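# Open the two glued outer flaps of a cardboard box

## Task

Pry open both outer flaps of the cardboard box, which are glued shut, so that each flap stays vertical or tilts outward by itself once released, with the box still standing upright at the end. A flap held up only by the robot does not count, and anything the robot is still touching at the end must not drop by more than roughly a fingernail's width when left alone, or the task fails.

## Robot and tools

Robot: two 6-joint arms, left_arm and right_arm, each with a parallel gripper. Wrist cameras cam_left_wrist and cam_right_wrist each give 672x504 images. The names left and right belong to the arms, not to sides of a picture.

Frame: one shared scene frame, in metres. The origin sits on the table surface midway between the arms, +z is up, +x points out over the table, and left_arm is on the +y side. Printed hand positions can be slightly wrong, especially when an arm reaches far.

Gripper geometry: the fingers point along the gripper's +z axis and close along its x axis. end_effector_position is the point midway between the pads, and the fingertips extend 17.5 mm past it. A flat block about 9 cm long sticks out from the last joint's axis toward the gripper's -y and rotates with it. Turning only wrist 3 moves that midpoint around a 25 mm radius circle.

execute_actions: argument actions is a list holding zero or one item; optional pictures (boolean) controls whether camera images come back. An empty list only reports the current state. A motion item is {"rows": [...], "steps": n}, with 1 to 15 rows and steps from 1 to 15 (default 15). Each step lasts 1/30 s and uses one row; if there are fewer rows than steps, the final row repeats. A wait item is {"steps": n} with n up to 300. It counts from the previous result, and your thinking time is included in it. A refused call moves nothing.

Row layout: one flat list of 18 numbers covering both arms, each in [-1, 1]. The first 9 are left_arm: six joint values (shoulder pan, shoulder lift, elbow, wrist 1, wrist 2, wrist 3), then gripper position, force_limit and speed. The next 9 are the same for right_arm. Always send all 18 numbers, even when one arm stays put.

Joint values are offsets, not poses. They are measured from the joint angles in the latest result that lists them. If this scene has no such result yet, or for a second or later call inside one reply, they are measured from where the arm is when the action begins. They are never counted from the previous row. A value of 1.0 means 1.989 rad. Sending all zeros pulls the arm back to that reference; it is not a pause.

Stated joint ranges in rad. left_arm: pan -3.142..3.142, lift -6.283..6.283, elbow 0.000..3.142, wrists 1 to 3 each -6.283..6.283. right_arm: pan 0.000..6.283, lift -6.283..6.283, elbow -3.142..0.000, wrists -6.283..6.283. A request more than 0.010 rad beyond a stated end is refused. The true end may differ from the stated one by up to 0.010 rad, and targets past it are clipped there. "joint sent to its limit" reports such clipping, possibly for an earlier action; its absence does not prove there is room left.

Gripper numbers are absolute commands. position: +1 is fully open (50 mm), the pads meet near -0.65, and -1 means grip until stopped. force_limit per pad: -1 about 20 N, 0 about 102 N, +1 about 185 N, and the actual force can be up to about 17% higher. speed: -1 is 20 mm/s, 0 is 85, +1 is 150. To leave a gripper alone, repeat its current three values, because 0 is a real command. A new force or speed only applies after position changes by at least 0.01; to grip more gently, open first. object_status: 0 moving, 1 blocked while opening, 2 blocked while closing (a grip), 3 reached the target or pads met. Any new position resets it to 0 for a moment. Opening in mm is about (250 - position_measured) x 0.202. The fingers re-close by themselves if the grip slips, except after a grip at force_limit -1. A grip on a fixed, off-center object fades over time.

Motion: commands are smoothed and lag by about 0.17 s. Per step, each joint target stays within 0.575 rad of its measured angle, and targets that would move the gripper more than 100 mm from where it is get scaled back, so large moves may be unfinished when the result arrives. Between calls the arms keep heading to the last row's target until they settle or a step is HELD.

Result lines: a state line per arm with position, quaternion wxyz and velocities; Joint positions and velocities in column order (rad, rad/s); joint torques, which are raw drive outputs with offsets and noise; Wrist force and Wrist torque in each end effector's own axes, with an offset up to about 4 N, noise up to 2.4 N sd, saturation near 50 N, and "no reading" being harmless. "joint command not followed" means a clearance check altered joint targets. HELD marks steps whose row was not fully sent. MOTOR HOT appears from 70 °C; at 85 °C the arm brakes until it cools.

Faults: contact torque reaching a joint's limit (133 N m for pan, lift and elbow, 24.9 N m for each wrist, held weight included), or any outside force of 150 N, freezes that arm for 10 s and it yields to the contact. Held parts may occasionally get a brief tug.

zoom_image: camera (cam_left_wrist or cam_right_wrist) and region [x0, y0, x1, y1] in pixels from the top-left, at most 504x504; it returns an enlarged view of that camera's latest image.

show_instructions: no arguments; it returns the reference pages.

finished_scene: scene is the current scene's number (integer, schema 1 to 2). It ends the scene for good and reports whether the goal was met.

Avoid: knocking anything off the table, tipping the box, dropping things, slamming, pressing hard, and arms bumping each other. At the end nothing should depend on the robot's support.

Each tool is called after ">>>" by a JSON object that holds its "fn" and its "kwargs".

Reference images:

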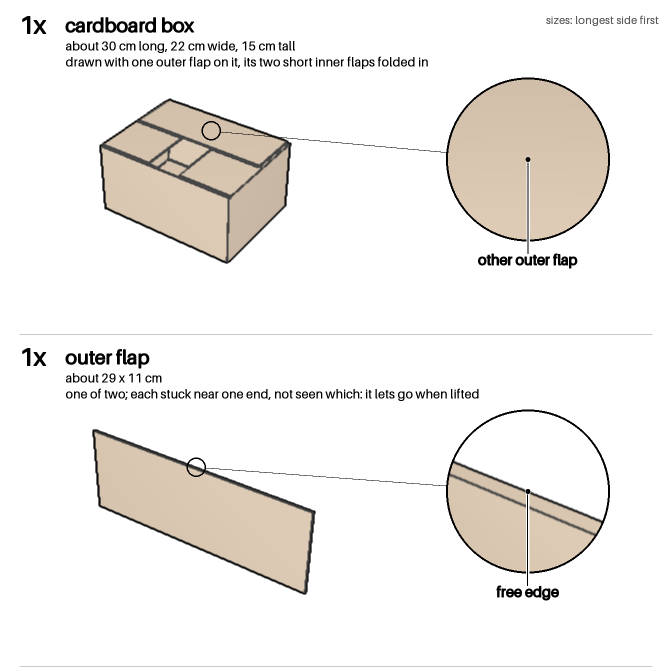

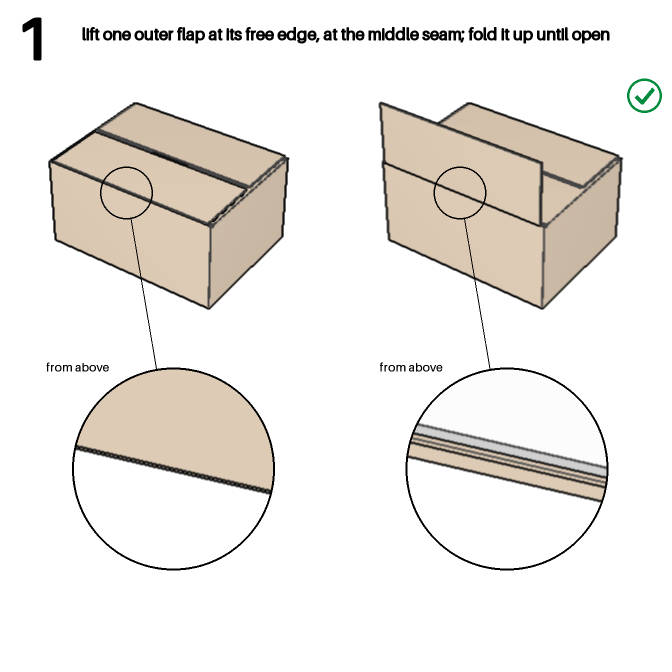

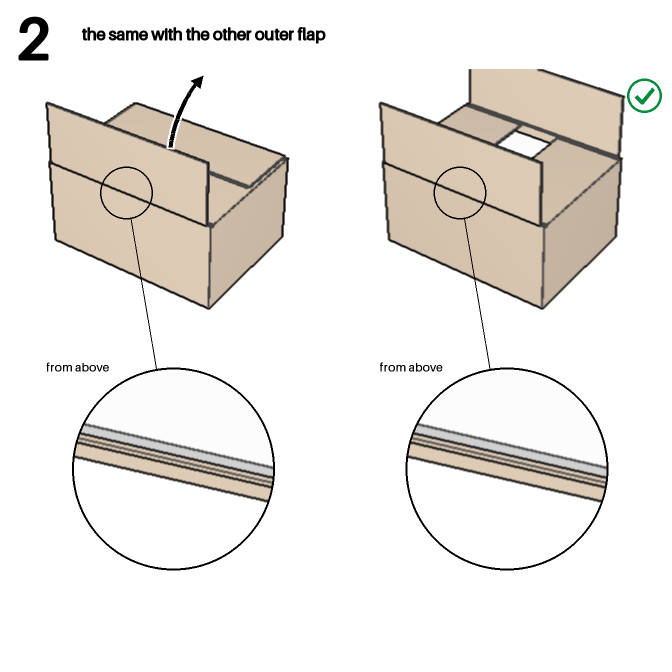

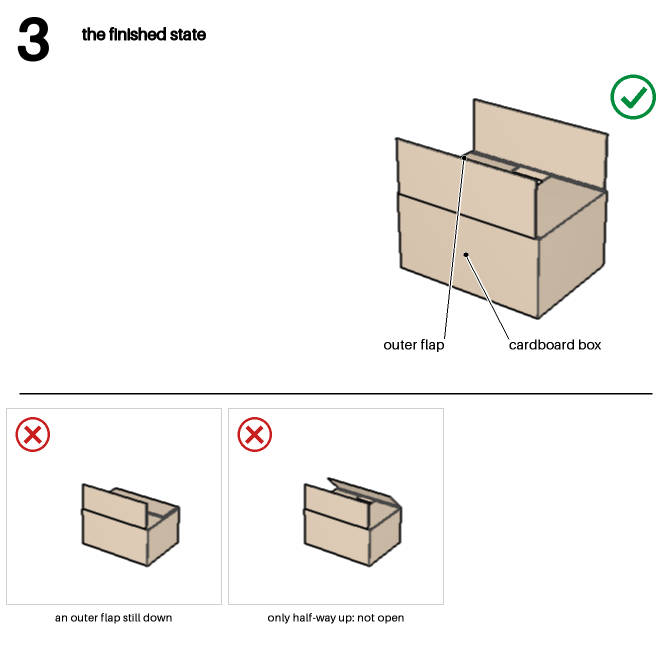

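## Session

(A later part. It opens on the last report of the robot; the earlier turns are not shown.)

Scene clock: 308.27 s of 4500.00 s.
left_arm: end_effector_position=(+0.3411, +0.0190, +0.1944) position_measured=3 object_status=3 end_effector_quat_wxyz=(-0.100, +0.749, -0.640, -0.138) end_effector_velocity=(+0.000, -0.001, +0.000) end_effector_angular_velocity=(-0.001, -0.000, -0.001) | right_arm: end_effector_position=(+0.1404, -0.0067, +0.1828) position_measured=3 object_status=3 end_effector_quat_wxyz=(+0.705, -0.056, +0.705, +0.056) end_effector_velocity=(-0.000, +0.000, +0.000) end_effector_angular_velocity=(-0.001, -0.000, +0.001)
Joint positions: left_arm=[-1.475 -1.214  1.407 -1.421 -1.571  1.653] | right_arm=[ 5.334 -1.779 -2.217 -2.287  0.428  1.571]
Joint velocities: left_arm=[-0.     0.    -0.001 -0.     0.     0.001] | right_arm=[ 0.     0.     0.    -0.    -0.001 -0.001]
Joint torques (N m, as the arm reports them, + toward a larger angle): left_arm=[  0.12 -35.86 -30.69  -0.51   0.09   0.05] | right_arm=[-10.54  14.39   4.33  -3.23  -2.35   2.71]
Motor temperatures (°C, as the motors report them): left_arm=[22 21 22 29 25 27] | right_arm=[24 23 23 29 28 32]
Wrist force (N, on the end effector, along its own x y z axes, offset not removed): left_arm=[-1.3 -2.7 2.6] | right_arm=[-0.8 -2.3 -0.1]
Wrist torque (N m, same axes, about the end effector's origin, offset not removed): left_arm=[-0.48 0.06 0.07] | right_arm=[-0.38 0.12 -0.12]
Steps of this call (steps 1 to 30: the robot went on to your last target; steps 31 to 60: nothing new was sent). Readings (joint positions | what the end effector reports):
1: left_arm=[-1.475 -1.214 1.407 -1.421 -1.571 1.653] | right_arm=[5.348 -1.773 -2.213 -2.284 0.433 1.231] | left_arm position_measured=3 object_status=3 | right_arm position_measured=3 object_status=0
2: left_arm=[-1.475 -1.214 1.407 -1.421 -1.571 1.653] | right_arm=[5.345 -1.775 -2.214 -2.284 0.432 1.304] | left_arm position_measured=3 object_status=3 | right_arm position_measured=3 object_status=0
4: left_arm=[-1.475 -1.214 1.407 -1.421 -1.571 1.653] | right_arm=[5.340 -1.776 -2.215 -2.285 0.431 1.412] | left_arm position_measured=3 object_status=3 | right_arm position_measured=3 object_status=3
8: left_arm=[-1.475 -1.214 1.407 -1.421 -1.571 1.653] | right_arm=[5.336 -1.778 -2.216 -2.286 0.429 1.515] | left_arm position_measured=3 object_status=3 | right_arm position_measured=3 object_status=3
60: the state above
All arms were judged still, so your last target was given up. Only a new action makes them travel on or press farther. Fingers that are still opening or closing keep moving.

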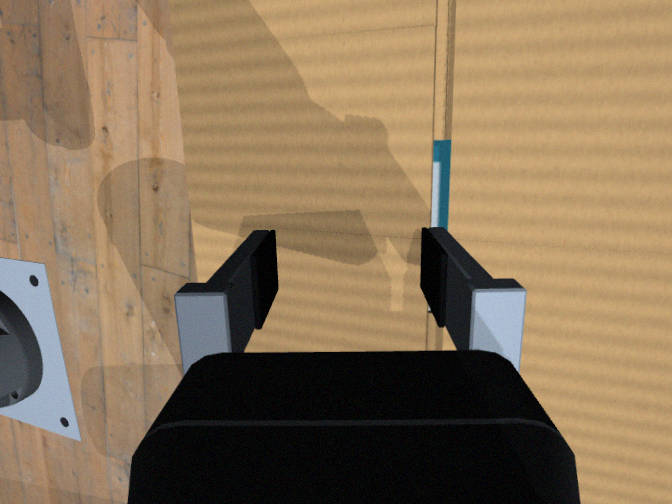

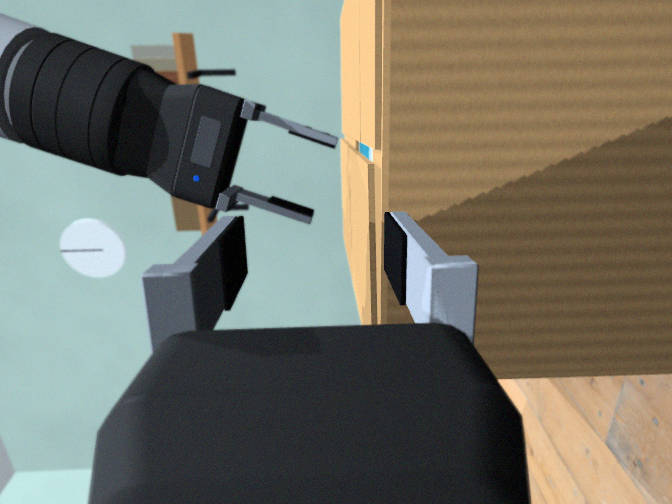

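>>> {"fn": "execute_actions", "kwargs": {"actions": [{"rows":[[0,0.0029,-0.0041,0.0012,0,0,1,0,0, 0,0.0056,0.0023,-0.0078,0,0,1,0,0],[0,0.0029,-0.0041,0.0012,0,0,1,0,0, 0,0.0056,0.0023,-0.0078,0,0,1,0,0],[0,0.0029,-0.0041,0.0012,0,0,1,0,0, 0,0.0056,0.0023,-0.0078,0,0,1,0,0],[0,0.0044,0.0013,-0.0057,0,0,1,0,0, 0,0.0056,0.0023,-0.0078,0,0,1,0,0],[0,0.0058,0.0067,-0.0125,0,0,1,0,0, 0,0.0056,0.0023,-0.0078,0,0,1,0,0],[0,0.0073,0.0121,-0.0194,0,0,1,0,0, 0,0.0056,0.0023,-0.0078,0,0,1,0,0]],"steps":15}], "pictures": false}}

>>> {"fn": "execute_actions", "kwargs": {"actions": [{"steps":15}]}}

>>> {"fn": "zoom_image", "kwargs": {"camera": "cam_right_wrist", "region": [280, 80, 440, 240]}}

Scene clock: 324.50 s of 4500.00 s.
left_arm: end_effector_position=(+0.3417, +0.0166, +0.1791) position_measured=3 object_status=3 end_effector_quat_wxyz=(-0.100, +0.749, -0.640, -0.138) end_effector_velocity=(-0.000, -0.000, -0.013) end_effector_angular_velocity=(+0.000, -0.000, -0.000) | right_arm: end_effector_position=(+0.1404, -0.0067, +0.1877) position_measured=3 object_status=3 end_effector_quat_wxyz=(+0.705, -0.056, +0.705, +0.056) end_effector_velocity=(-0.000, -0.000, +0.001) end_effector_angular_velocity=(+0.001, +0.000, -0.001)
Joint positions: left_arm=[-1.475 -1.2    1.428 -1.456 -1.571  1.653] | right_arm=[ 5.334 -1.768 -2.213 -2.302  0.428  1.571]
Joint velocities: left_arm=[-0.     0.008  0.023 -0.031  0.    -0.   ] | right_arm=[ 0.     0.003  0.002 -0.004  0.001  0.001]
Joint torques (N m, as the arm reports them, + toward a larger angle): left_arm=[ -0.34 -33.55 -16.8   -4.28   0.11   0.11] | right_arm=[-11.    33.39  22.11  -3.11  -2.26   2.67]
Motor temperatures (°C, as the motors report them): left_arm=[22 21 23 29 25 27] | right_arm=[24 23 23 29 28 32]
Wrist force (N, on the end effector, along its own x y z axes, offset not removed): left_arm=[-4.0 -4.3 -1.6] | right_arm=[-0.5 -1.0 -0.8]
Wrist torque (N m, same axes, about the end effector's origin, offset not removed): left_arm=[-0.59 0.22 -0.16] | right_arm=[-0.14 0.12 -0.04]
Steps of this call (steps 1 to 90: nothing new was sent; then 12.73 s passed at rest; steps 91 to 105: all 15 steps of this action). Readings (joint positions | what the end effector reports):
91: left_arm=[-1.475 -1.214 1.407 -1.421 -1.571 1.653] | right_arm=[5.334 -1.779 -2.217 -2.287 0.428 1.571] | left_arm position_measured=3 object_status=3 | right_arm position_measured=3 object_status=3
92: left_arm=[-1.475 -1.213 1.406 -1.421 -1.571 1.653] | right_arm=[5.334 -1.778 -2.217 -2.288 0.428 1.571] | left_arm position_measured=3 object_status=3 | right_arm position_measured=3 object_status=3
94: left_arm=[-1.475 -1.211 1.404 -1.420 -1.571 1.653] | right_arm=[5.334 -1.774 -2.215 -2.293 0.428 1.571] | left_arm position_measured=3 object_status=3 | right_arm position_measured=3 object_status=3
98: left_arm=[-1.475 -1.206 1.413 -1.436 -1.571 1.653] | right_arm=[5.334 -1.770 -2.214 -2.299 0.428 1.571] | left_arm position_measured=3 object_status=3 | right_arm position_measured=3 object_status=3
105: the state above

Scene clock: 325.00 s of 4500.00 s.
left_arm: end_effector_position=(+0.3417, +0.0165, +0.1775) position_measured=3 object_status=3 end_effector_quat_wxyz=(-0.100, +0.749, -0.640, -0.138) end_effector_velocity=(-0.001, -0.001, -0.000) end_effector_angular_velocity=(-0.000, -0.000, -0.001) | right_arm: end_effector_position=(+0.1404, -0.0067, +0.1879) position_measured=3 object_status=3 end_effector_quat_wxyz=(+0.705, -0.056, +0.705, +0.056) end_effector_velocity=(+0.000, -0.000, -0.000) end_effector_angular_velocity=(-0.003, -0.001, -0.000)
Joint positions: left_arm=[-1.475 -1.199  1.431 -1.46  -1.571  1.653] | right_arm=[ 5.334 -1.768 -2.212 -2.302  0.428  1.571]
Joint velocities: left_arm=[-0.002  0.    -0.    -0.     0.    -0.001] | right_arm=[-0.    -0.001 -0.     0.     0.    -0.002]
Joint torques (N m, as the arm reports them, + toward a larger angle): left_arm=[ -0.49 -31.31 -15.73  -4.16   0.11  -0.04] | right_arm=[-9.88 34.49 21.55 -3.27 -1.9   2.63]
Motor temperatures (°C, as the motors report them): left_arm=[22 21 23 29 25 27] | right_arm=[24 23 23 29 28 32]
Wrist force (N, on the end effector, along its own x y z axes, offset not removed): left_arm=[-7.7 0.8 0.8] | right_arm=[-2.9 -0.6 1.7]
Wrist torque (N m, same axes, about the end effector's origin, offset not removed): left_arm=[0.36 0.23 0.14] | right_arm=[0.17 0.45 0.04]
Steps of this call (steps 1 to 15: the robot went on to your last target). Readings (joint positions | what the end effector reports):
1: left_arm=[-1.475 -1.200 1.429 -1.457 -1.571 1.653] | right_arm=[5.334 -1.768 -2.213 -2.302 0.428 1.571] | left_arm position_measured=3 object_status=3 | right_arm position_measured=3 object_status=3
2: left_arm=[-1.475 -1.200 1.429 -1.457 -1.571 1.653] | right_arm=[5.334 -1.768 -2.213 -2.302 0.428 1.571] | left_arm position_measured=3 object_status=3 | right_arm position_measured=3 object_status=3
4: left_arm=[-1.475 -1.200 1.430 -1.458 -1.571 1.653] | right_arm=[5.334 -1.768 -2.213 -2.302 0.428 1.571] | left_arm position_measured=3 object_status=3 | right_arm position_measured=3 object_status=3
8: left_arm=[-1.475 -1.199 1.431 -1.459 -1.571 1.653] | right_arm=[5.334 -1.768 -2.213 -2.302 0.428 1.571] | left_arm position_measured=3 object_status=3 | right_arm position_measured=3 object_status=3
15: the state above
All arms were judged still, so your last target was given up. Only a new action makes them travel on or press farther. Fingers that are still opening or closing keep moving.

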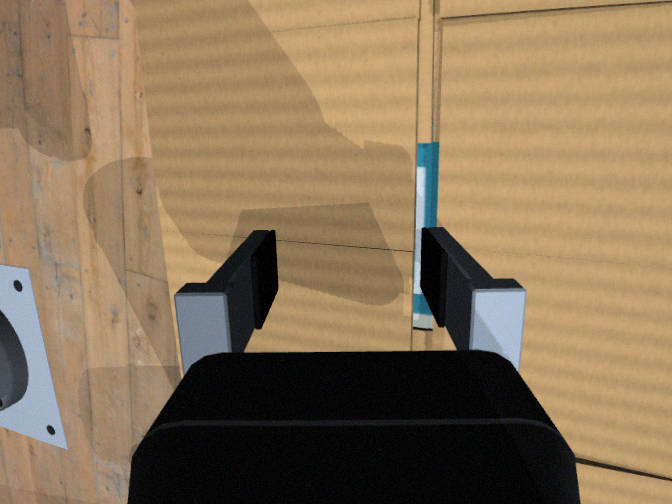

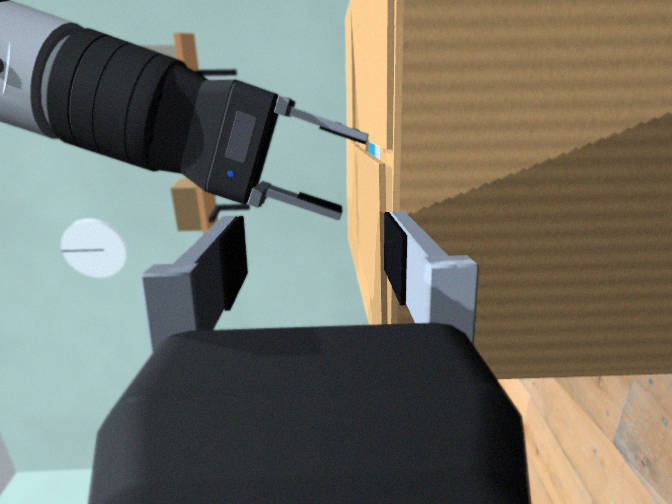

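Region (280, 80, 440, 240) of cam_right_wrist's 672x504 image, scaled by 3.150, with more detail than that image has.

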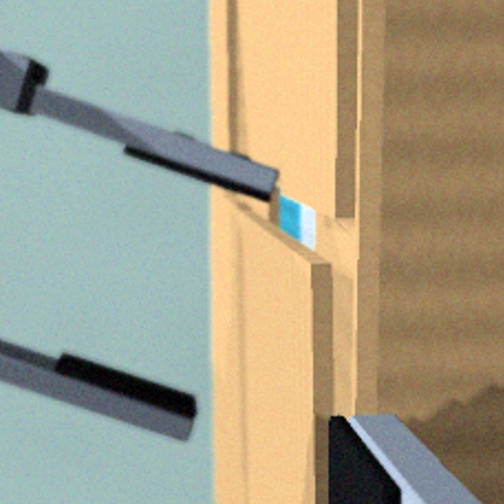

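>>> {"fn": "execute_actions", "kwargs": {"actions": [{"rows":[[0,0.0005,0.0019,-0.0024,0,0,1,0,0, 0,0,0,0,0,0,1,0,0],[0,0.0005,0.0019,-0.0024,0,0,1,0,0, 0,0,0,0,0,0,1,0,0],[0,0.0005,0.0019,-0.0024,0,0,1,0,0, 0,0,0,0,0,0,1,0,0],[0,0.0005,0.0019,-0.0024,0,0,1,0,0, 0,0,0,0,0,0,1,0,0],[0,0.0005,0.0019,-0.0024,0,0,1,0,0, 0,0,0,0,0,0,1,0,0],[0,0.0005,0.0019,-0.0024,0,0,1,0,0, 0,0,0,0,0,0,1,0,0],[0,-0.0019,0.0052,-0.0034,0,0,1,0,0, 0,0,0,0,0,0,1,0,0],[0,-0.0019,0.0052,-0.0034,0,0,1,0,0, 0,0,0,0,0,0,1,0,0],[0,-0.0042,0.0084,-0.0043,0,0,1,0,0, 0,0,0,0,0,0,1,0,0],[0,-0.0042,0.0084,-0.0043,0,0,1,0,0, 0,0,0,0,0,0,1,0,0],[0,-0.0065,0.0117,-0.0052,0,0,1,0,0, 0,0,0,0,0,0,1,0,0]],"steps":15}], "pictures": false}}

>>> {"fn": "execute_actions", "kwargs": {"actions": [{"steps":15}]}}

>>> {"fn": "zoom_image", "kwargs": {"camera": "cam_right_wrist", "region": [280, 80, 440, 240]}}

Scene clock: 338.67 s of 4500.00 s.
left_arm: end_effector_position=(+0.3407, +0.0207, +0.1754) position_measured=3 object_status=3 end_effector_quat_wxyz=(-0.100, +0.749, -0.640, -0.138) end_effector_velocity=(-0.003, +0.016, -0.001) end_effector_angular_velocity=(+0.006, +0.002, +0.002) | right_arm: end_effector_position=(+0.1404, -0.0067, +0.1879) position_measured=3 object_status=3 end_effector_quat_wxyz=(+0.705, -0.056, +0.705, +0.056) end_effector_velocity=(+0.000, -0.000, +0.000) end_effector_angular_velocity=(-0.000, +0.000, -0.000)
Joint positions: left_arm=[-1.475 -1.208  1.448 -1.468 -1.571  1.653] | right_arm=[ 5.334 -1.768 -2.212 -2.302  0.428  1.571]
Joint velocities: left_arm=[ 0.002 -0.031  0.047 -0.01  -0.     0.   ] | right_arm=[-0.     0.001 -0.    -0.     0.    -0.001]
Joint torques (N m, as the arm reports them, + toward a larger angle): left_arm=[ -1.59 -47.76 -14.22  -2.07  -0.07   0.12] | right_arm=[-10.01  34.12  20.92  -3.16  -2.05   2.73]
Motor temperatures (°C, as the motors report them): left_arm=[22 21 23 29 25 27] | right_arm=[24 23 23 29 28 32]
Wrist force (N, on the end effector, along its own x y z axes, offset not removed): left_arm=[3.7 -3.8 -5.2] | right_arm=[-1.0 -1.0 -1.1]
Wrist torque (N m, same axes, about the end effector's origin, offset not removed): left_arm=[-0.19 0.41 0.12] | right_arm=[-0.09 0.28 0.00]
Steps of this call (steps 1 to 90: nothing new was sent; then 10.17 s passed at rest; steps 91 to 105: all 15 steps of this action). Readings (joint positions | what the end effector reports):
91: left_arm=[-1.475 -1.199 1.431 -1.460 -1.571 1.653] | right_arm=[5.334 -1.768 -2.212 -2.302 0.428 1.571] | left_arm position_measured=3 object_status=3 | right_arm position_measured=3 object_status=3
92: left_arm=[-1.475 -1.199 1.431 -1.460 -1.571 1.653] | right_arm=[5.334 -1.768 -2.212 -2.302 0.428 1.571] | left_arm position_measured=3 object_status=3 | right_arm position_measured=3 object_status=3
94: left_arm=[-1.475 -1.199 1.433 -1.462 -1.571 1.653] | right_arm=[5.334 -1.768 -2.212 -2.302 0.428 1.571] | left_arm position_measured=3 object_status=3 | right_arm position_measured=3 object_status=3
98: left_arm=[-1.475 -1.199 1.434 -1.464 -1.571 1.653] | right_arm=[5.334 -1.768 -2.212 -2.302 0.428 1.571] | left_arm position_measured=3 object_status=3 | right_arm position_measured=3 object_status=3
105: the state above

Scene clock: 339.17 s of 4500.00 s.
left_arm: end_effector_position=(+0.3403, +0.0224, +0.1755) position_measured=3 object_status=3 end_effector_quat_wxyz=(-0.100, +0.749, -0.640, -0.138) end_effector_velocity=(-0.000, +0.000, +0.000) end_effector_angular_velocity=(-0.001, -0.000, +0.001) | right_arm: end_effector_position=(+0.1404, -0.0067, +0.1879) position_measured=3 object_status=3 end_effector_quat_wxyz=(+0.705, -0.056, +0.705, +0.056) end_effector_velocity=(-0.000, +0.000, +0.000) end_effector_angular_velocity=(+0.003, +0.001, +0.001)
Joint positions: left_arm=[-1.475 -1.212  1.454 -1.47  -1.571  1.653] | right_arm=[ 5.334 -1.768 -2.212 -2.302  0.428  1.571]
Joint velocities: left_arm=[-0.    -0.001  0.    -0.     0.    -0.001] | right_arm=[ 0.     0.001  0.001 -0.001 -0.001  0.003]
Joint torques (N m, as the arm reports them, + toward a larger angle): left_arm=[ -0.61 -47.75 -13.83  -1.72   0.2    0.13] | right_arm=[-9.83 32.53 21.57 -2.68 -1.8   2.68]
Motor temperatures (°C, as the motors report them): left_arm=[22 21 23 29 25 27] | right_arm=[24 23 23 29 28 32]
Wrist force (N, on the end effector, along its own x y z axes, offset not removed): left_arm=[2.7 -3.2 3.4] | right_arm=[-1.7 -0.3 -0.7]
Wrist torque (N m, same axes, about the end effector's origin, offset not removed): left_arm=[-0.32 0.48 0.15] | right_arm=[0.02 0.22 0.03]
Steps of this call (steps 1 to 15: the robot went on to your last target). Readings (joint positions | what the end effector reports):
1: left_arm=[-1.475 -1.209 1.450 -1.469 -1.571 1.653] | right_arm=[5.334 -1.768 -2.212 -2.302 0.428 1.571] | left_arm position_measured=3 object_status=3 | right_arm position_measured=3 object_status=3
2: left_arm=[-1.475 -1.209 1.451 -1.469 -1.571 1.653] | right_arm=[5.334 -1.768 -2.212 -2.302 0.428 1.571] | left_arm position_measured=3 object_status=3 | right_arm position_measured=3 object_status=3
4: left_arm=[-1.475 -1.210 1.452 -1.470 -1.571 1.653] | right_arm=[5.334 -1.768 -2.212 -2.302 0.428 1.571] | left_arm position_measured=3 object_status=3 | right_arm position_measured=3 object_status=3
8: left_arm=[-1.475 -1.212 1.453 -1.470 -1.571 1.653] | right_arm=[5.334 -1.768 -2.212 -2.302 0.428 1.571] | left_arm position_measured=3 object_status=3 | right_arm position_measured=3 object_status=3
15: the state above
All arms were judged still, so your last target was given up. Only a new action makes them travel on or press farther. Fingers that are still opening or closing keep moving.

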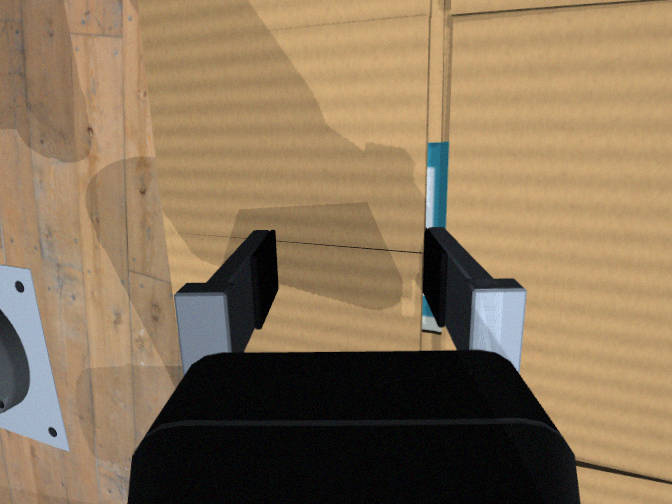

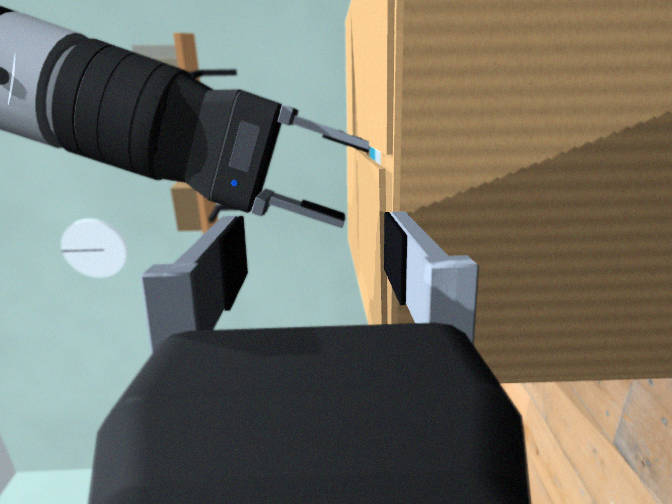

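Region (280, 80, 440, 240) of cam_right_wrist's 672x504 image, scaled by 3.150, with more detail than that image has.

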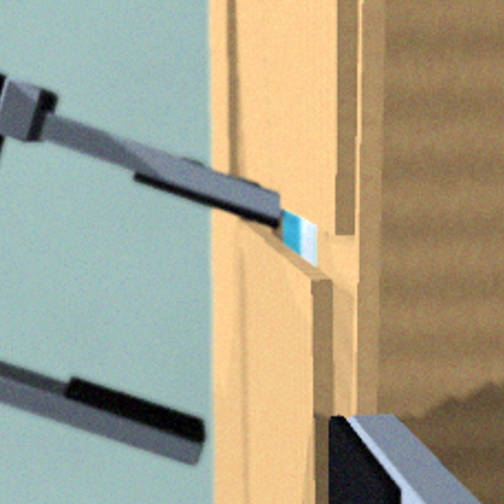

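>>> {"fn": "execute_actions", "kwargs": {"actions": [{"rows":[[0,-0.0002,0.0014,-0.0013,0,0,1,0,0, 0,0,0,0,0,0,1,0,0],[0,-0.0002,0.0014,-0.0013,0,0,1,0,0, 0,0,0,0,0,0,1,0,0],[0,-0.0004,0.0028,-0.0026,0,0,1,0,0, 0,0,0,0,0,0,1,0,0],[0,-0.0004,0.0028,-0.0026,0,0,1,0,0, 0,0,0,0,0,0,1,0,0],[0,-0.0005,0.0043,-0.0039,0,0,1,0,0, 0,0,0,0,0,0,1,0,0]],"steps":15}]}}

>>> {"fn": "zoom_image", "kwargs": {"camera": "cam_left_wrist", "region": [360, 120, 500, 350]}}

Scene clock: 346.97 s of 4500.00 s.
left_arm: end_effector_position=(+0.3400, +0.0233, +0.1730) position_measured=3 object_status=3 end_effector_quat_wxyz=(-0.100, +0.749, -0.640, -0.138) end_effector_velocity=(-0.001, -0.000, -0.001) end_effector_angular_velocity=(-0.000, +0.000, -0.002) | right_arm: end_effector_position=(+0.1404, -0.0067, +0.1879) position_measured=3 object_status=3 end_effector_quat_wxyz=(+0.705, -0.056, +0.705, +0.056) end_effector_velocity=(-0.000, -0.000, -0.000) end_effector_angular_velocity=(-0.001, -0.000, -0.002)
Joint positions: left_arm=[-1.475 -1.213  1.462 -1.477 -1.571  1.653] | right_arm=[ 5.334 -1.768 -2.212 -2.302  0.428  1.571]
Joint velocities: left_arm=[-0.002 -0.     0.004 -0.004 -0.     0.   ] | right_arm=[-0.    -0.001  0.     0.001  0.002 -0.001]
Joint torques (N m, as the arm reports them, + toward a larger angle): left_arm=[ -0.39 -42.82 -10.06  -0.84   0.23   0.1 ] | right_arm=[-10.46  26.63  16.62  -1.29  -2.1    2.62]
Motor temperatures (°C, as the motors report them): left_arm=[22 21 23 29 25 27] | right_arm=[24 23 23 29 28 32]
Wrist force (N, on the end effector, along its own x y z axes, offset not removed): left_arm=[4.6 -2.9 -8.9] | right_arm=[2.8 0.0 0.3]
Wrist torque (N m, same axes, about the end effector's origin, offset not removed): left_arm=[-0.25 0.27 0.00] | right_arm=[-0.07 -0.42 -0.19]
Steps of this call (steps 1 to 90: nothing new was sent; then 4.30 s passed at rest; steps 91 to 105: all 15 steps of this action). Readings (joint positions | what the end effector reports):
91: left_arm=[-1.475 -1.212 1.454 -1.470 -1.571 1.653] | right_arm=[5.334 -1.768 -2.212 -2.302 0.428 1.571] | left_arm position_measured=3 object_status=3 | right_arm position_measured=3 object_status=3
92: left_arm=[-1.475 -1.212 1.454 -1.470 -1.571 1.653] | right_arm=[5.334 -1.768 -2.212 -2.302 0.428 1.571] | left_arm position_measured=3 object_status=3 | right_arm position_measured=3 object_status=3
94: left_arm=[-1.475 -1.212 1.456 -1.471 -1.571 1.653] | right_arm=[5.334 -1.768 -2.212 -2.302 0.428 1.571] | left_arm position_measured=3 object_status=3 | right_arm position_measured=3 object_status=3
98: left_arm=[-1.475 -1.213 1.459 -1.475 -1.571 1.653] | right_arm=[5.334 -1.768 -2.212 -2.302 0.428 1.571] | left_arm position_measured=3 object_status=3 | right_arm position_measured=3 object_status=3
105: the state above

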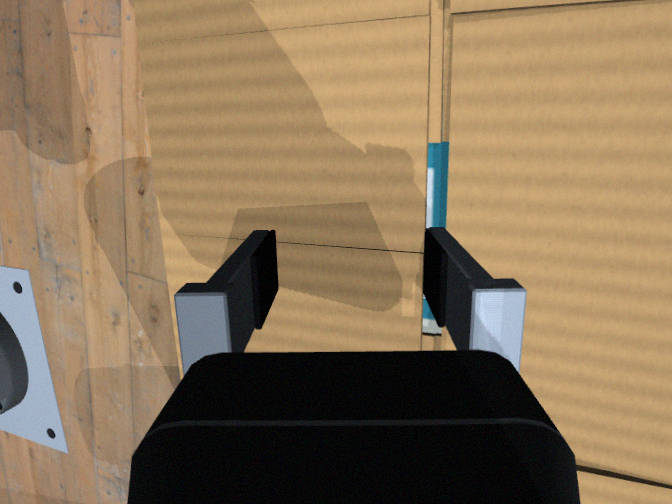

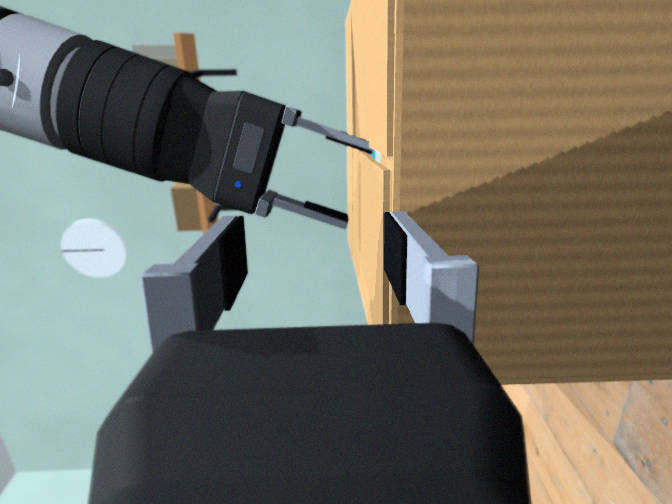

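Region (360, 120, 500, 350) of cam_left_wrist's 672x504 image, scaled by 2.191, with more detail than that image has; it fills the left 307 columns of this view, and the rest is white.

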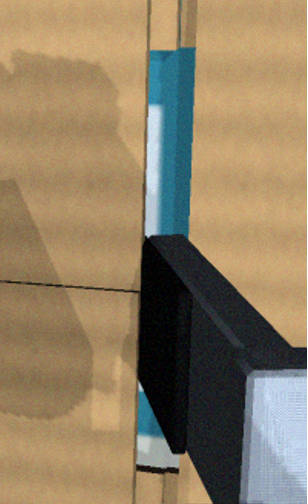

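>>> {"fn": "execute_actions", "kwargs": {"actions": [{"rows":[[0,-0.001,-0.0015,0.0025,0,0,1,0,0, 0,0,0,0,0,0,1,0,0],[0,-0.0021,-0.0029,0.005,0,0,1,0,0, 0,0,0,0,0,0,1,0,0],[0,-0.0031,-0.0044,0.0074,0,0,1,0,0, 0,0,0,0,0,0,1,0,0],[0,-0.0042,-0.0058,0.0099,0,0,1,0,0, 0,0,0,0,0,0,1,0,0],[0,-0.0052,-0.0073,0.0124,0,0,1,0,0, 0,0,0,0,0,0,1,0,0],[0,-0.0062,-0.0087,0.0149,0,0,1,0,0, 0,0,0,0,0,0,1,0,0],[0,-0.0073,-0.0102,0.0174,0,0,1,0,0, 0,0,0,0,0,0,1,0,0],[0,-0.0083,-0.0116,0.0198,0,0,1,0,0, 0,0,0,0,0,0,1,0,0],[0,-0.0094,-0.0131,0.0223,0,0,1,0,0, 0,0,0,0,0,0,1,0,0],[0,-0.0104,-0.0145,0.0248,0,0,1,0,0, 0,0,0,0,0,0,1,0,0]],"steps":15}], "pictures": false}}

>>> {"fn": "execute_actions", "kwargs": {"actions": [{"steps":8}]}}

Scene clock: 356.23 s of 4500.00 s.
left_arm: end_effector_position=(+0.3393, +0.0265, +0.1918) position_measured=3 object_status=3 end_effector_quat_wxyz=(-0.100, +0.749, -0.641, -0.138) end_effector_velocity=(-0.001, +0.005, +0.023) end_effector_angular_velocity=(+0.001, +0.000, +0.001) | right_arm: end_effector_position=(+0.1404, -0.0067, +0.1879) position_measured=3 object_status=3 end_effector_quat_wxyz=(+0.705, -0.056, +0.705, +0.056) end_effector_velocity=(+0.000, -0.000, +0.000) end_effector_angular_velocity=(-0.001, -0.000, +0.000)
Joint positions: left_arm=[-1.475 -1.231  1.437 -1.435 -1.571  1.653] | right_arm=[ 5.334 -1.768 -2.212 -2.302  0.428  1.571]
Joint velocities: left_arm=[ 0.001 -0.023 -0.029  0.053 -0.    -0.   ] | right_arm=[ 0.     0.001 -0.001 -0.    -0.    -0.001]
Joint torques (N m, as the arm reports them, + toward a larger angle): left_arm=[ -0.02 -52.68 -30.77   0.3    0.13   0.09] | right_arm=[-10.26  26.46  18.96  -1.    -2.06   2.59]
Motor temperatures (°C, as the motors report them): left_arm=[22 21 23 29 25 27] | right_arm=[24 23 23 29 28 32]
Wrist force (N, on the end effector, along its own x y z axes, offset not removed): left_arm=[8.6 -0.5 9.0] | right_arm=[-1.6 -0.9 -2.2]
Wrist torque (N m, same axes, about the end effector's origin, offset not removed): left_arm=[0.17 -0.42 -0.03] | right_arm=[0.10 0.36 0.06]
Steps of this call (steps 1 to 15: the robot went on to your last target; steps 16 to 90: nothing new was sent; then 5.77 s passed at rest; steps 91 to 105: all 15 steps of this action). Readings (joint positions | what the end effector reports):
91: left_arm=[-1.475 -1.213 1.463 -1.478 -1.571 1.653] | right_arm=[5.334 -1.768 -2.212 -2.302 0.428 1.571] | left_arm position_measured=3 object_status=3 | right_arm position_measured=3 object_status=3
92: left_arm=[-1.475 -1.213 1.462 -1.478 -1.571 1.653] | right_arm=[5.334 -1.768 -2.212 -2.302 0.428 1.571] | left_arm position_measured=3 object_status=3 | right_arm position_measured=3 object_status=3
94: left_arm=[-1.475 -1.214 1.460 -1.474 -1.571 1.653] | right_arm=[5.334 -1.768 -2.212 -2.302 0.428 1.571] | left_arm position_measured=3 object_status=3 | right_arm position_measured=3 object_status=3
98: left_arm=[-1.475 -1.220 1.452 -1.460 -1.571 1.653] | right_arm=[5.334 -1.768 -2.212 -2.302 0.428 1.571] | left_arm position_measured=3 object_status=3 | right_arm position_measured=3 object_status=3
105: the state above

Scene clock: 356.50 s of 4500.00 s.
left_arm: end_effector_position=(+0.3391, +0.0270, +0.1945) position_measured=3 object_status=3 end_effector_quat_wxyz=(-0.100, +0.749, -0.641, -0.138) end_effector_velocity=(-0.000, +0.001, +0.002) end_effector_angular_velocity=(+0.002, +0.001, -0.001) | right_arm: end_effector_position=(+0.1404, -0.0067, +0.1879) position_measured=3 object_status=3 end_effector_quat_wxyz=(+0.705, -0.056, +0.705, +0.056) end_effector_velocity=(-0.000, -0.000, -0.000) end_effector_angular_velocity=(-0.001, -0.001, -0.000)
Joint positions: left_arm=[-1.475 -1.233  1.434 -1.429 -1.571  1.653] | right_arm=[ 5.334 -1.768 -2.212 -2.302  0.428  1.571]
Joint velocities: left_arm=[-0.    -0.003 -0.002  0.007  0.     0.001] | right_arm=[ 0.    -0.001 -0.    -0.     0.001 -0.   ]
Joint torques (N m, as the arm reports them, + toward a larger angle): left_arm=[ -0.18 -52.25 -30.55   0.92   0.17   0.06] | right_arm=[-9.56 27.69 17.64 -1.23 -2.02  2.56]
Motor temperatures (°C, as the motors report them): left_arm=[22 21 23 29 25 27] | right_arm=[24 23 23 29 28 32]
Wrist force (N, on the end effector, along its own x y z axes, offset not removed): left_arm=[2.9 -5.4 4.8] | right_arm=[-0.7 -0.6 1.1]
Wrist torque (N m, same axes, about the end effector's origin, offset not removed): left_arm=[-0.49 0.58 0.33] | right_arm=[0.05 0.25 -0.03]
Steps of this call (steps 1 to 8: the robot went on to your last target). Readings (joint positions | what the end effector reports):
1: left_arm=[-1.475 -1.231 1.436 -1.433 -1.571 1.653] | right_arm=[5.334 -1.768 -2.212 -2.302 0.428 1.571] | left_arm position_measured=3 object_status=3 | right_arm position_measured=3 object_status=3
2: left_arm=[-1.475 -1.232 1.436 -1.432 -1.571 1.653] | right_arm=[5.334 -1.768 -2.212 -2.302 0.428 1.571] | left_arm position_measured=3 object_status=3 | right_arm position_measured=3 object_status=3
4: left_arm=[-1.475 -1.233 1.435 -1.431 -1.571 1.653] | right_arm=[5.334 -1.768 -2.212 -2.302 0.428 1.571] | left_arm position_measured=3 object_status=3 | right_arm position_measured=3 object_status=3
8: the state above

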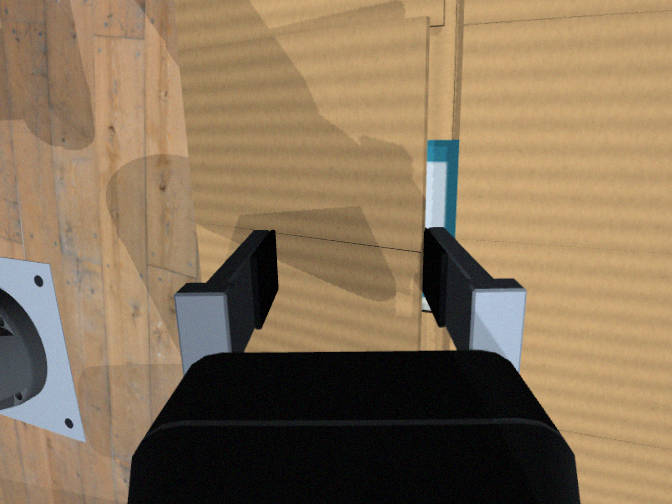

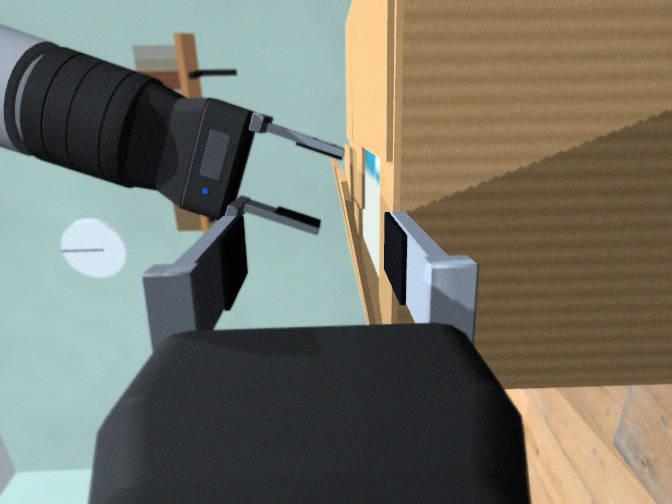

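Lifted well. Insert right finger.

>>> {"fn": "execute_actions", "kwargs": {"actions": [{"rows":[[0,0,0,0,0,0,1,0,0, -0.015,0,0,0,-0.015,0,1,0,0],[0,0,0,0,0,0,1,0,0, -0.03,0,0,0,-0.03,0,1,0,0],[0,0,0,0,0,0,1,0,0, -0.045,0,0,0,-0.045,0,1,0,0],[0,0,0,0,0,0,1,0,0, -0.06,0,0,0,-0.06,0,1,0,0],[0,0,0,0,0,0,1,0,0, -0.0745,0,0,0,-0.0745,0,1,0,0]],"steps":15}], "pictures": false}}

>>> {"fn": "execute_actions", "kwargs": {"actions": [{"steps":15}]}}

Scene clock: 363.57 s of 4500.00 s.
left_arm: end_effector_position=(+0.3391, +0.0270, +0.1945) position_measured=3 object_status=3 end_effector_quat_wxyz=(-0.100, +0.749, -0.641, -0.138) end_effector_velocity=(-0.000, +0.001, -0.001) end_effector_angular_velocity=(+0.002, +0.000, -0.000) | right_arm: end_effector_position=(+0.1912, +0.0009, +0.1879) position_measured=3 object_status=3 end_effector_quat_wxyz=(+0.705, -0.056, +0.705, +0.056) end_effector_velocity=(+0.027, +0.001, +0.000) end_effector_angular_velocity=(-0.000, +0.000, -0.001)
Joint positions: left_arm=[-1.475 -1.233  1.434 -1.429 -1.571  1.653] | right_arm=[ 5.195 -1.768 -2.212 -2.302  0.289  1.571]
Joint velocities: left_arm=[ 0.     0.     0.002  0.     0.    -0.   ] | right_arm=[-0.074  0.002 -0.001  0.    -0.072 -0.001]
Joint torques (N m, as the arm reports them, + toward a larger angle): left_arm=[ -0.1  -37.92 -17.37  -2.21   0.25   0.09] | right_arm=[-11.25  26.58  18.69  -0.93  -2.39   2.49]
Motor temperatures (°C, as the motors report them): left_arm=[22 21 23 29 25 27] | right_arm=[24 23 23 29 28 32]
Wrist force (N, on the end effector, along its own x y z axes, offset not removed): left_arm=[4.0 0.5 6.1] | right_arm=[-0.1 0.5 2.4]
Wrist torque (N m, same axes, about the end effector's origin, offset not removed): left_arm=[0.81 0.45 -0.04] | right_arm=[0.24 -0.04 0.00]
Steps of this call (steps 1 to 15: the robot went on to your last target; steps 16 to 90: nothing new was sent; then 3.57 s passed at rest; steps 91 to 105: all 15 steps of this action). Readings (joint positions | what the end effector reports):
91: left_arm=[-1.475 -1.234 1.433 -1.428 -1.571 1.653] | right_arm=[5.334 -1.768 -2.212 -2.302 0.428 1.571] | left_arm position_measured=3 object_status=3 | right_arm position_measured=3 object_status=3
92: left_arm=[-1.475 -1.234 1.433 -1.428 -1.571 1.653] | right_arm=[5.331 -1.768 -2.212 -2.302 0.426 1.571] | left_arm position_measured=3 object_status=3 | right_arm position_measured=3 object_status=3
94: left_arm=[-1.475 -1.234 1.433 -1.428 -1.571 1.653] | right_arm=[5.314 -1.768 -2.212 -2.302 0.408 1.571] | left_arm position_measured=3 object_status=3 | right_arm position_measured=3 object_status=3
98: left_arm=[-1.475 -1.234 1.434 -1.429 -1.571 1.653] | right_arm=[5.244 -1.768 -2.212 -2.302 0.338 1.571] | left_arm position_measured=3 object_status=3 | right_arm position_measured=3 object_status=3
105: the state above

Scene clock: 364.07 s of 4500.00 s.
left_arm: end_effector_position=(+0.3391, +0.0270, +0.1945) position_measured=3 object_status=3 end_effector_quat_wxyz=(-0.100, +0.749, -0.641, -0.138) end_effector_velocity=(-0.000, +0.001, -0.001) end_effector_angular_velocity=(+0.003, +0.000, +0.000) | right_arm: end_effector_position=(+0.1946, +0.0012, +0.1879) position_measured=3 object_status=3 end_effector_quat_wxyz=(+0.705, -0.056, +0.705, +0.056) end_effector_velocity=(+0.000, +0.000, +0.001) end_effector_angular_velocity=(+0.000, +0.000, +0.000)
Joint positions: left_arm=[-1.475 -1.233  1.434 -1.429 -1.571  1.653] | right_arm=[ 5.186 -1.768 -2.212 -2.302  0.28   1.571]
Joint velocities: left_arm=[-0.001 -0.     0.003 -0.     0.    -0.001] | right_arm=[-0.001  0.001  0.001 -0.002 -0.001 -0.   ]
Joint torques (N m, as the arm reports them, + toward a larger angle): left_arm=[ -0.42 -37.37 -17.51  -2.11   0.2    0.06] | right_arm=[-10.27  26.13  17.33  -0.96  -2.32   2.65]
Motor temperatures (°C, as the motors report them): left_arm=[22 21 23 29 25 27] | right_arm=[24 23 23 29 28 32]
Wrist force (N, on the end effector, along its own x y z axes, offset not removed): left_arm=[1.2 -5.9 1.4] | right_arm=[1.5 -0.9 1.2]
Wrist torque (N m, same axes, about the end effector's origin, offset not removed): left_arm=[-0.61 0.84 0.29] | right_arm=[0.02 -0.22 -0.17]
Steps of this call (steps 1 to 15: the robot went on to your last target). Readings (joint positions | what the end effector reports):
1: left_arm=[-1.475 -1.233 1.434 -1.429 -1.571 1.653] | right_arm=[5.193 -1.768 -2.212 -2.302 0.287 1.571] | left_arm position_measured=3 object_status=3 | right_arm position_measured=3 object_status=3
2: left_arm=[-1.475 -1.233 1.434 -1.429 -1.571 1.653] | right_arm=[5.191 -1.768 -2.212 -2.302 0.286 1.571] | left_arm position_measured=3 object_status=3 | right_arm position_measured=3 object_status=3
4: left_arm=[-1.475 -1.233 1.434 -1.429 -1.571 1.653] | right_arm=[5.189 -1.768 -2.212 -2.302 0.283 1.571] | left_arm position_measured=3 object_status=3 | right_arm position_measured=3 object_status=3
8: left_arm=[-1.475 -1.233 1.434 -1.429 -1.571 1.653] | right_arm=[5.187 -1.768 -2.212 -2.302 0.281 1.571] | left_arm position_measured=3 object_status=3 | right_arm position_measured=3 object_status=3
15: the state above
All arms were judged still, so your last target was given up. Only a new action makes them travel on or press farther. Fingers that are still opening or closing keep moving.

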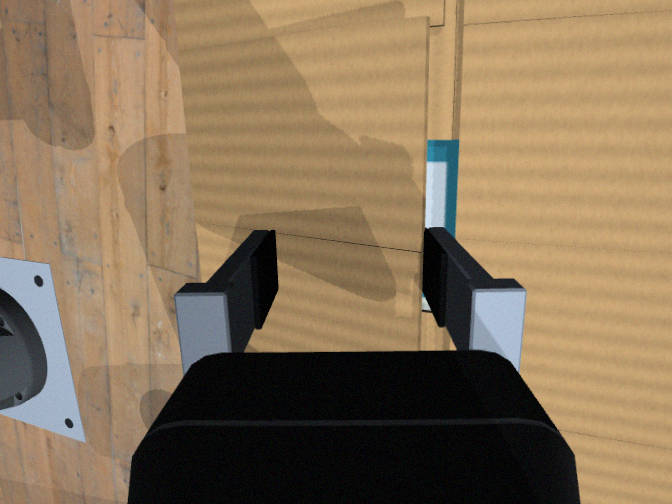

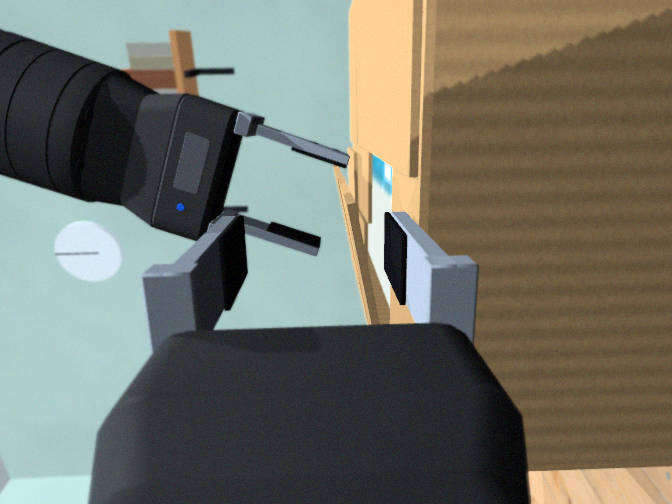

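>>> {"fn": "execute_actions", "kwargs": {"actions": [{"rows":[[0,0,0,0,0,0,1,0,0, -0.014,0,0,0,-0.014,0,1,0,0],[0,0,0,0,0,0,1,0,0, -0.028,0,0,0,-0.028,0,1,0,0],[0,0,0,0,0,0,1,0,0, -0.028,0,0,0,-0.028,0,1,0,0],[0,0,0,0,0,0,1,0,0, -0.028,0,0,0,-0.028,0,1,0,0],[0,0,0,0,0,0,1,0,0, -0.028,0,0,0,-0.028,0,1,0,0],[0,0,0,0,0,0,1,0,0, -0.028,0,0,0,-0.028,0,1,0,0],[0,0,0,0,0,0,1,0,0, -0.028,0.005,0.004,-0.009,-0.028,0,1,0,0],[0,0,0,0,0,0,1,0,0, -0.028,0.011,0.0087,-0.0197,-0.028,0,1,0,0]],"steps":15}], "pictures": false}}

>>> {"fn": "execute_actions", "kwargs": {"actions": [{"steps":15}]}}

Scene clock: 372.67 s of 4500.00 s.
left_arm: end_effector_position=(+0.3391, +0.0270, +0.1945) position_measured=3 object_status=3 end_effector_quat_wxyz=(-0.100, +0.749, -0.641, -0.138) end_effector_velocity=(-0.000, -0.000, -0.000) end_effector_angular_velocity=(-0.000, -0.000, -0.001) | right_arm: end_effector_position=(+0.2137, +0.0037, +0.1978) position_measured=3 object_status=3 end_effector_quat_wxyz=(+0.705, -0.056, +0.705, +0.056) end_effector_velocity=(+0.005, +0.003, +0.018) end_effector_angular_velocity=(-0.000, -0.000, +0.002)
Joint positions: left_arm=[-1.475 -1.233  1.434 -1.429 -1.571  1.653] | right_arm=[ 5.132 -1.75  -2.198 -2.334  0.227  1.571]
Joint velocities: left_arm=[-0.001 -0.     0.    -0.001  0.    -0.   ] | right_arm=[-0.017  0.032  0.025 -0.058 -0.019 -0.   ]
Joint torques (N m, as the arm reports them, + toward a larger angle): left_arm=[ -0.86 -37.45 -17.61  -2.17   0.14   0.1 ] | right_arm=[-11.43  33.03  22.87  -3.15  -2.04   2.55]
Motor temperatures (°C, as the motors report them): left_arm=[22 21 23 29 25 27] | right_arm=[24 23 23 29 28 32]
Wrist force (N, on the end effector, along its own x y z axes, offset not removed): left_arm=[5.2 -3.6 6.7] | right_arm=[1.4 -0.2 -1.2]
Wrist torque (N m, same axes, about the end effector's origin, offset not removed): left_arm=[0.00 0.09 0.10] | right_arm=[0.00 0.24 -0.10]
Steps of this call (steps 1 to 90: nothing new was sent; then 5.10 s passed at rest; steps 91 to 105: all 15 steps of this action). Readings (joint positions | what the end effector reports):
91: left_arm=[-1.475 -1.233 1.434 -1.429 -1.571 1.653] | right_arm=[5.185 -1.768 -2.212 -2.302 0.280 1.571] | left_arm position_measured=3 object_status=3 | right_arm position_measured=3 object_status=3
92: left_arm=[-1.475 -1.233 1.434 -1.429 -1.571 1.653] | right_arm=[5.183 -1.768 -2.212 -2.302 0.278 1.571] | left_arm position_measured=3 object_status=3 | right_arm position_measured=3 object_status=3
94: left_arm=[-1.475 -1.233 1.434 -1.429 -1.571 1.653] | right_arm=[5.168 -1.768 -2.212 -2.302 0.263 1.571] | left_arm position_measured=3 object_status=3 | right_arm position_measured=3 object_status=3
98: left_arm=[-1.475 -1.233 1.434 -1.429 -1.571 1.653] | right_arm=[5.144 -1.767 -2.212 -2.304 0.238 1.571] | left_arm position_measured=3 object_status=3 | right_arm position_measured=3 object_status=3
105: the state above

Scene clock: 373.17 s of 4500.00 s.
left_arm: end_effector_position=(+0.3391, +0.0270, +0.1945) position_measured=3 object_status=3 end_effector_quat_wxyz=(-0.100, +0.749, -0.641, -0.138) end_effector_velocity=(-0.000, +0.000, -0.000) end_effector_angular_velocity=(+0.000, +0.000, -0.001) | right_arm: end_effector_position=(+0.2144, +0.0040, +0.2001) position_measured=3 object_status=3 end_effector_quat_wxyz=(+0.705, -0.056, +0.705, +0.056) end_effector_velocity=(-0.000, +0.000, -0.000) end_effector_angular_velocity=(-0.002, -0.001, +0.000)
Joint positions: left_arm=[-1.475 -1.233  1.434 -1.429 -1.571  1.653] | right_arm=[ 5.13  -1.746 -2.195 -2.341  0.225  1.571]
Joint velocities: left_arm=[-0.    -0.     0.001 -0.001  0.     0.001] | right_arm=[-0.    -0.002  0.001 -0.    -0.    -0.001]
Joint torques (N m, as the arm reports them, + toward a larger angle): left_arm=[ -0.53 -37.98 -18.14  -2.06   0.15   0.1 ] | right_arm=[-12.55  33.98  23.43  -3.07  -2.23   2.45]
Motor temperatures (°C, as the motors report them): left_arm=[22 21 23 29 25 27] | right_arm=[24 23 23 29 28 32]
Wrist force (N, on the end effector, along its own x y z axes, offset not removed): left_arm=[7.7 -5.9 9.7] | right_arm=[1.5 -1.5 -4.5]
Wrist torque (N m, same axes, about the end effector's origin, offset not removed): left_arm=[-0.70 -0.49 0.15] | right_arm=[-0.31 0.29 -0.03]
Steps of this call (steps 1 to 15: the robot went on to your last target). Readings (joint positions | what the end effector reports):
1: left_arm=[-1.475 -1.233 1.434 -1.429 -1.571 1.653] | right_arm=[5.132 -1.749 -2.198 -2.336 0.226 1.571] | left_arm position_measured=3 object_status=3 | right_arm position_measured=3 object_status=3
2: left_arm=[-1.475 -1.233 1.434 -1.429 -1.571 1.653] | right_arm=[5.131 -1.748 -2.197 -2.337 0.226 1.571] | left_arm position_measured=3 object_status=3 | right_arm position_measured=3 object_status=3
4: left_arm=[-1.475 -1.233 1.434 -1.429 -1.571 1.653] | right_arm=[5.131 -1.747 -2.196 -2.339 0.225 1.571] | left_arm position_measured=3 object_status=3 | right_arm position_measured=3 object_status=3
8: left_arm=[-1.475 -1.233 1.434 -1.429 -1.571 1.653] | right_arm=[5.130 -1.746 -2.196 -2.341 0.225 1.571] | left_arm position_measured=3 object_status=3 | right_arm position_measured=3 object_status=3
15: the state above
All arms were judged still, so your last target was given up. Only a new action makes them travel on or press farther. Fingers that are still opening or closing keep moving.

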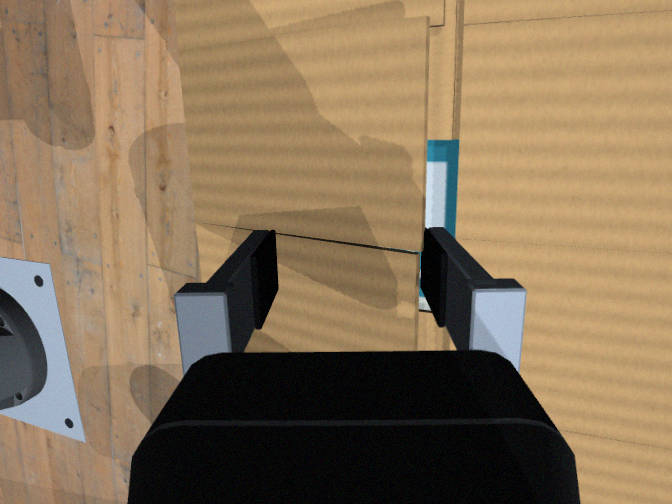

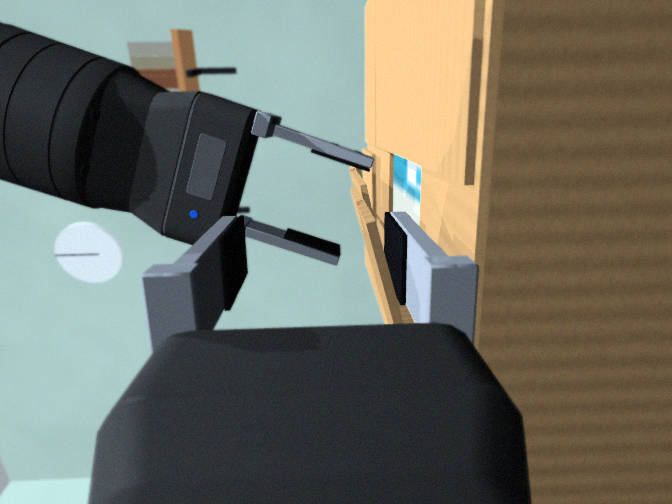

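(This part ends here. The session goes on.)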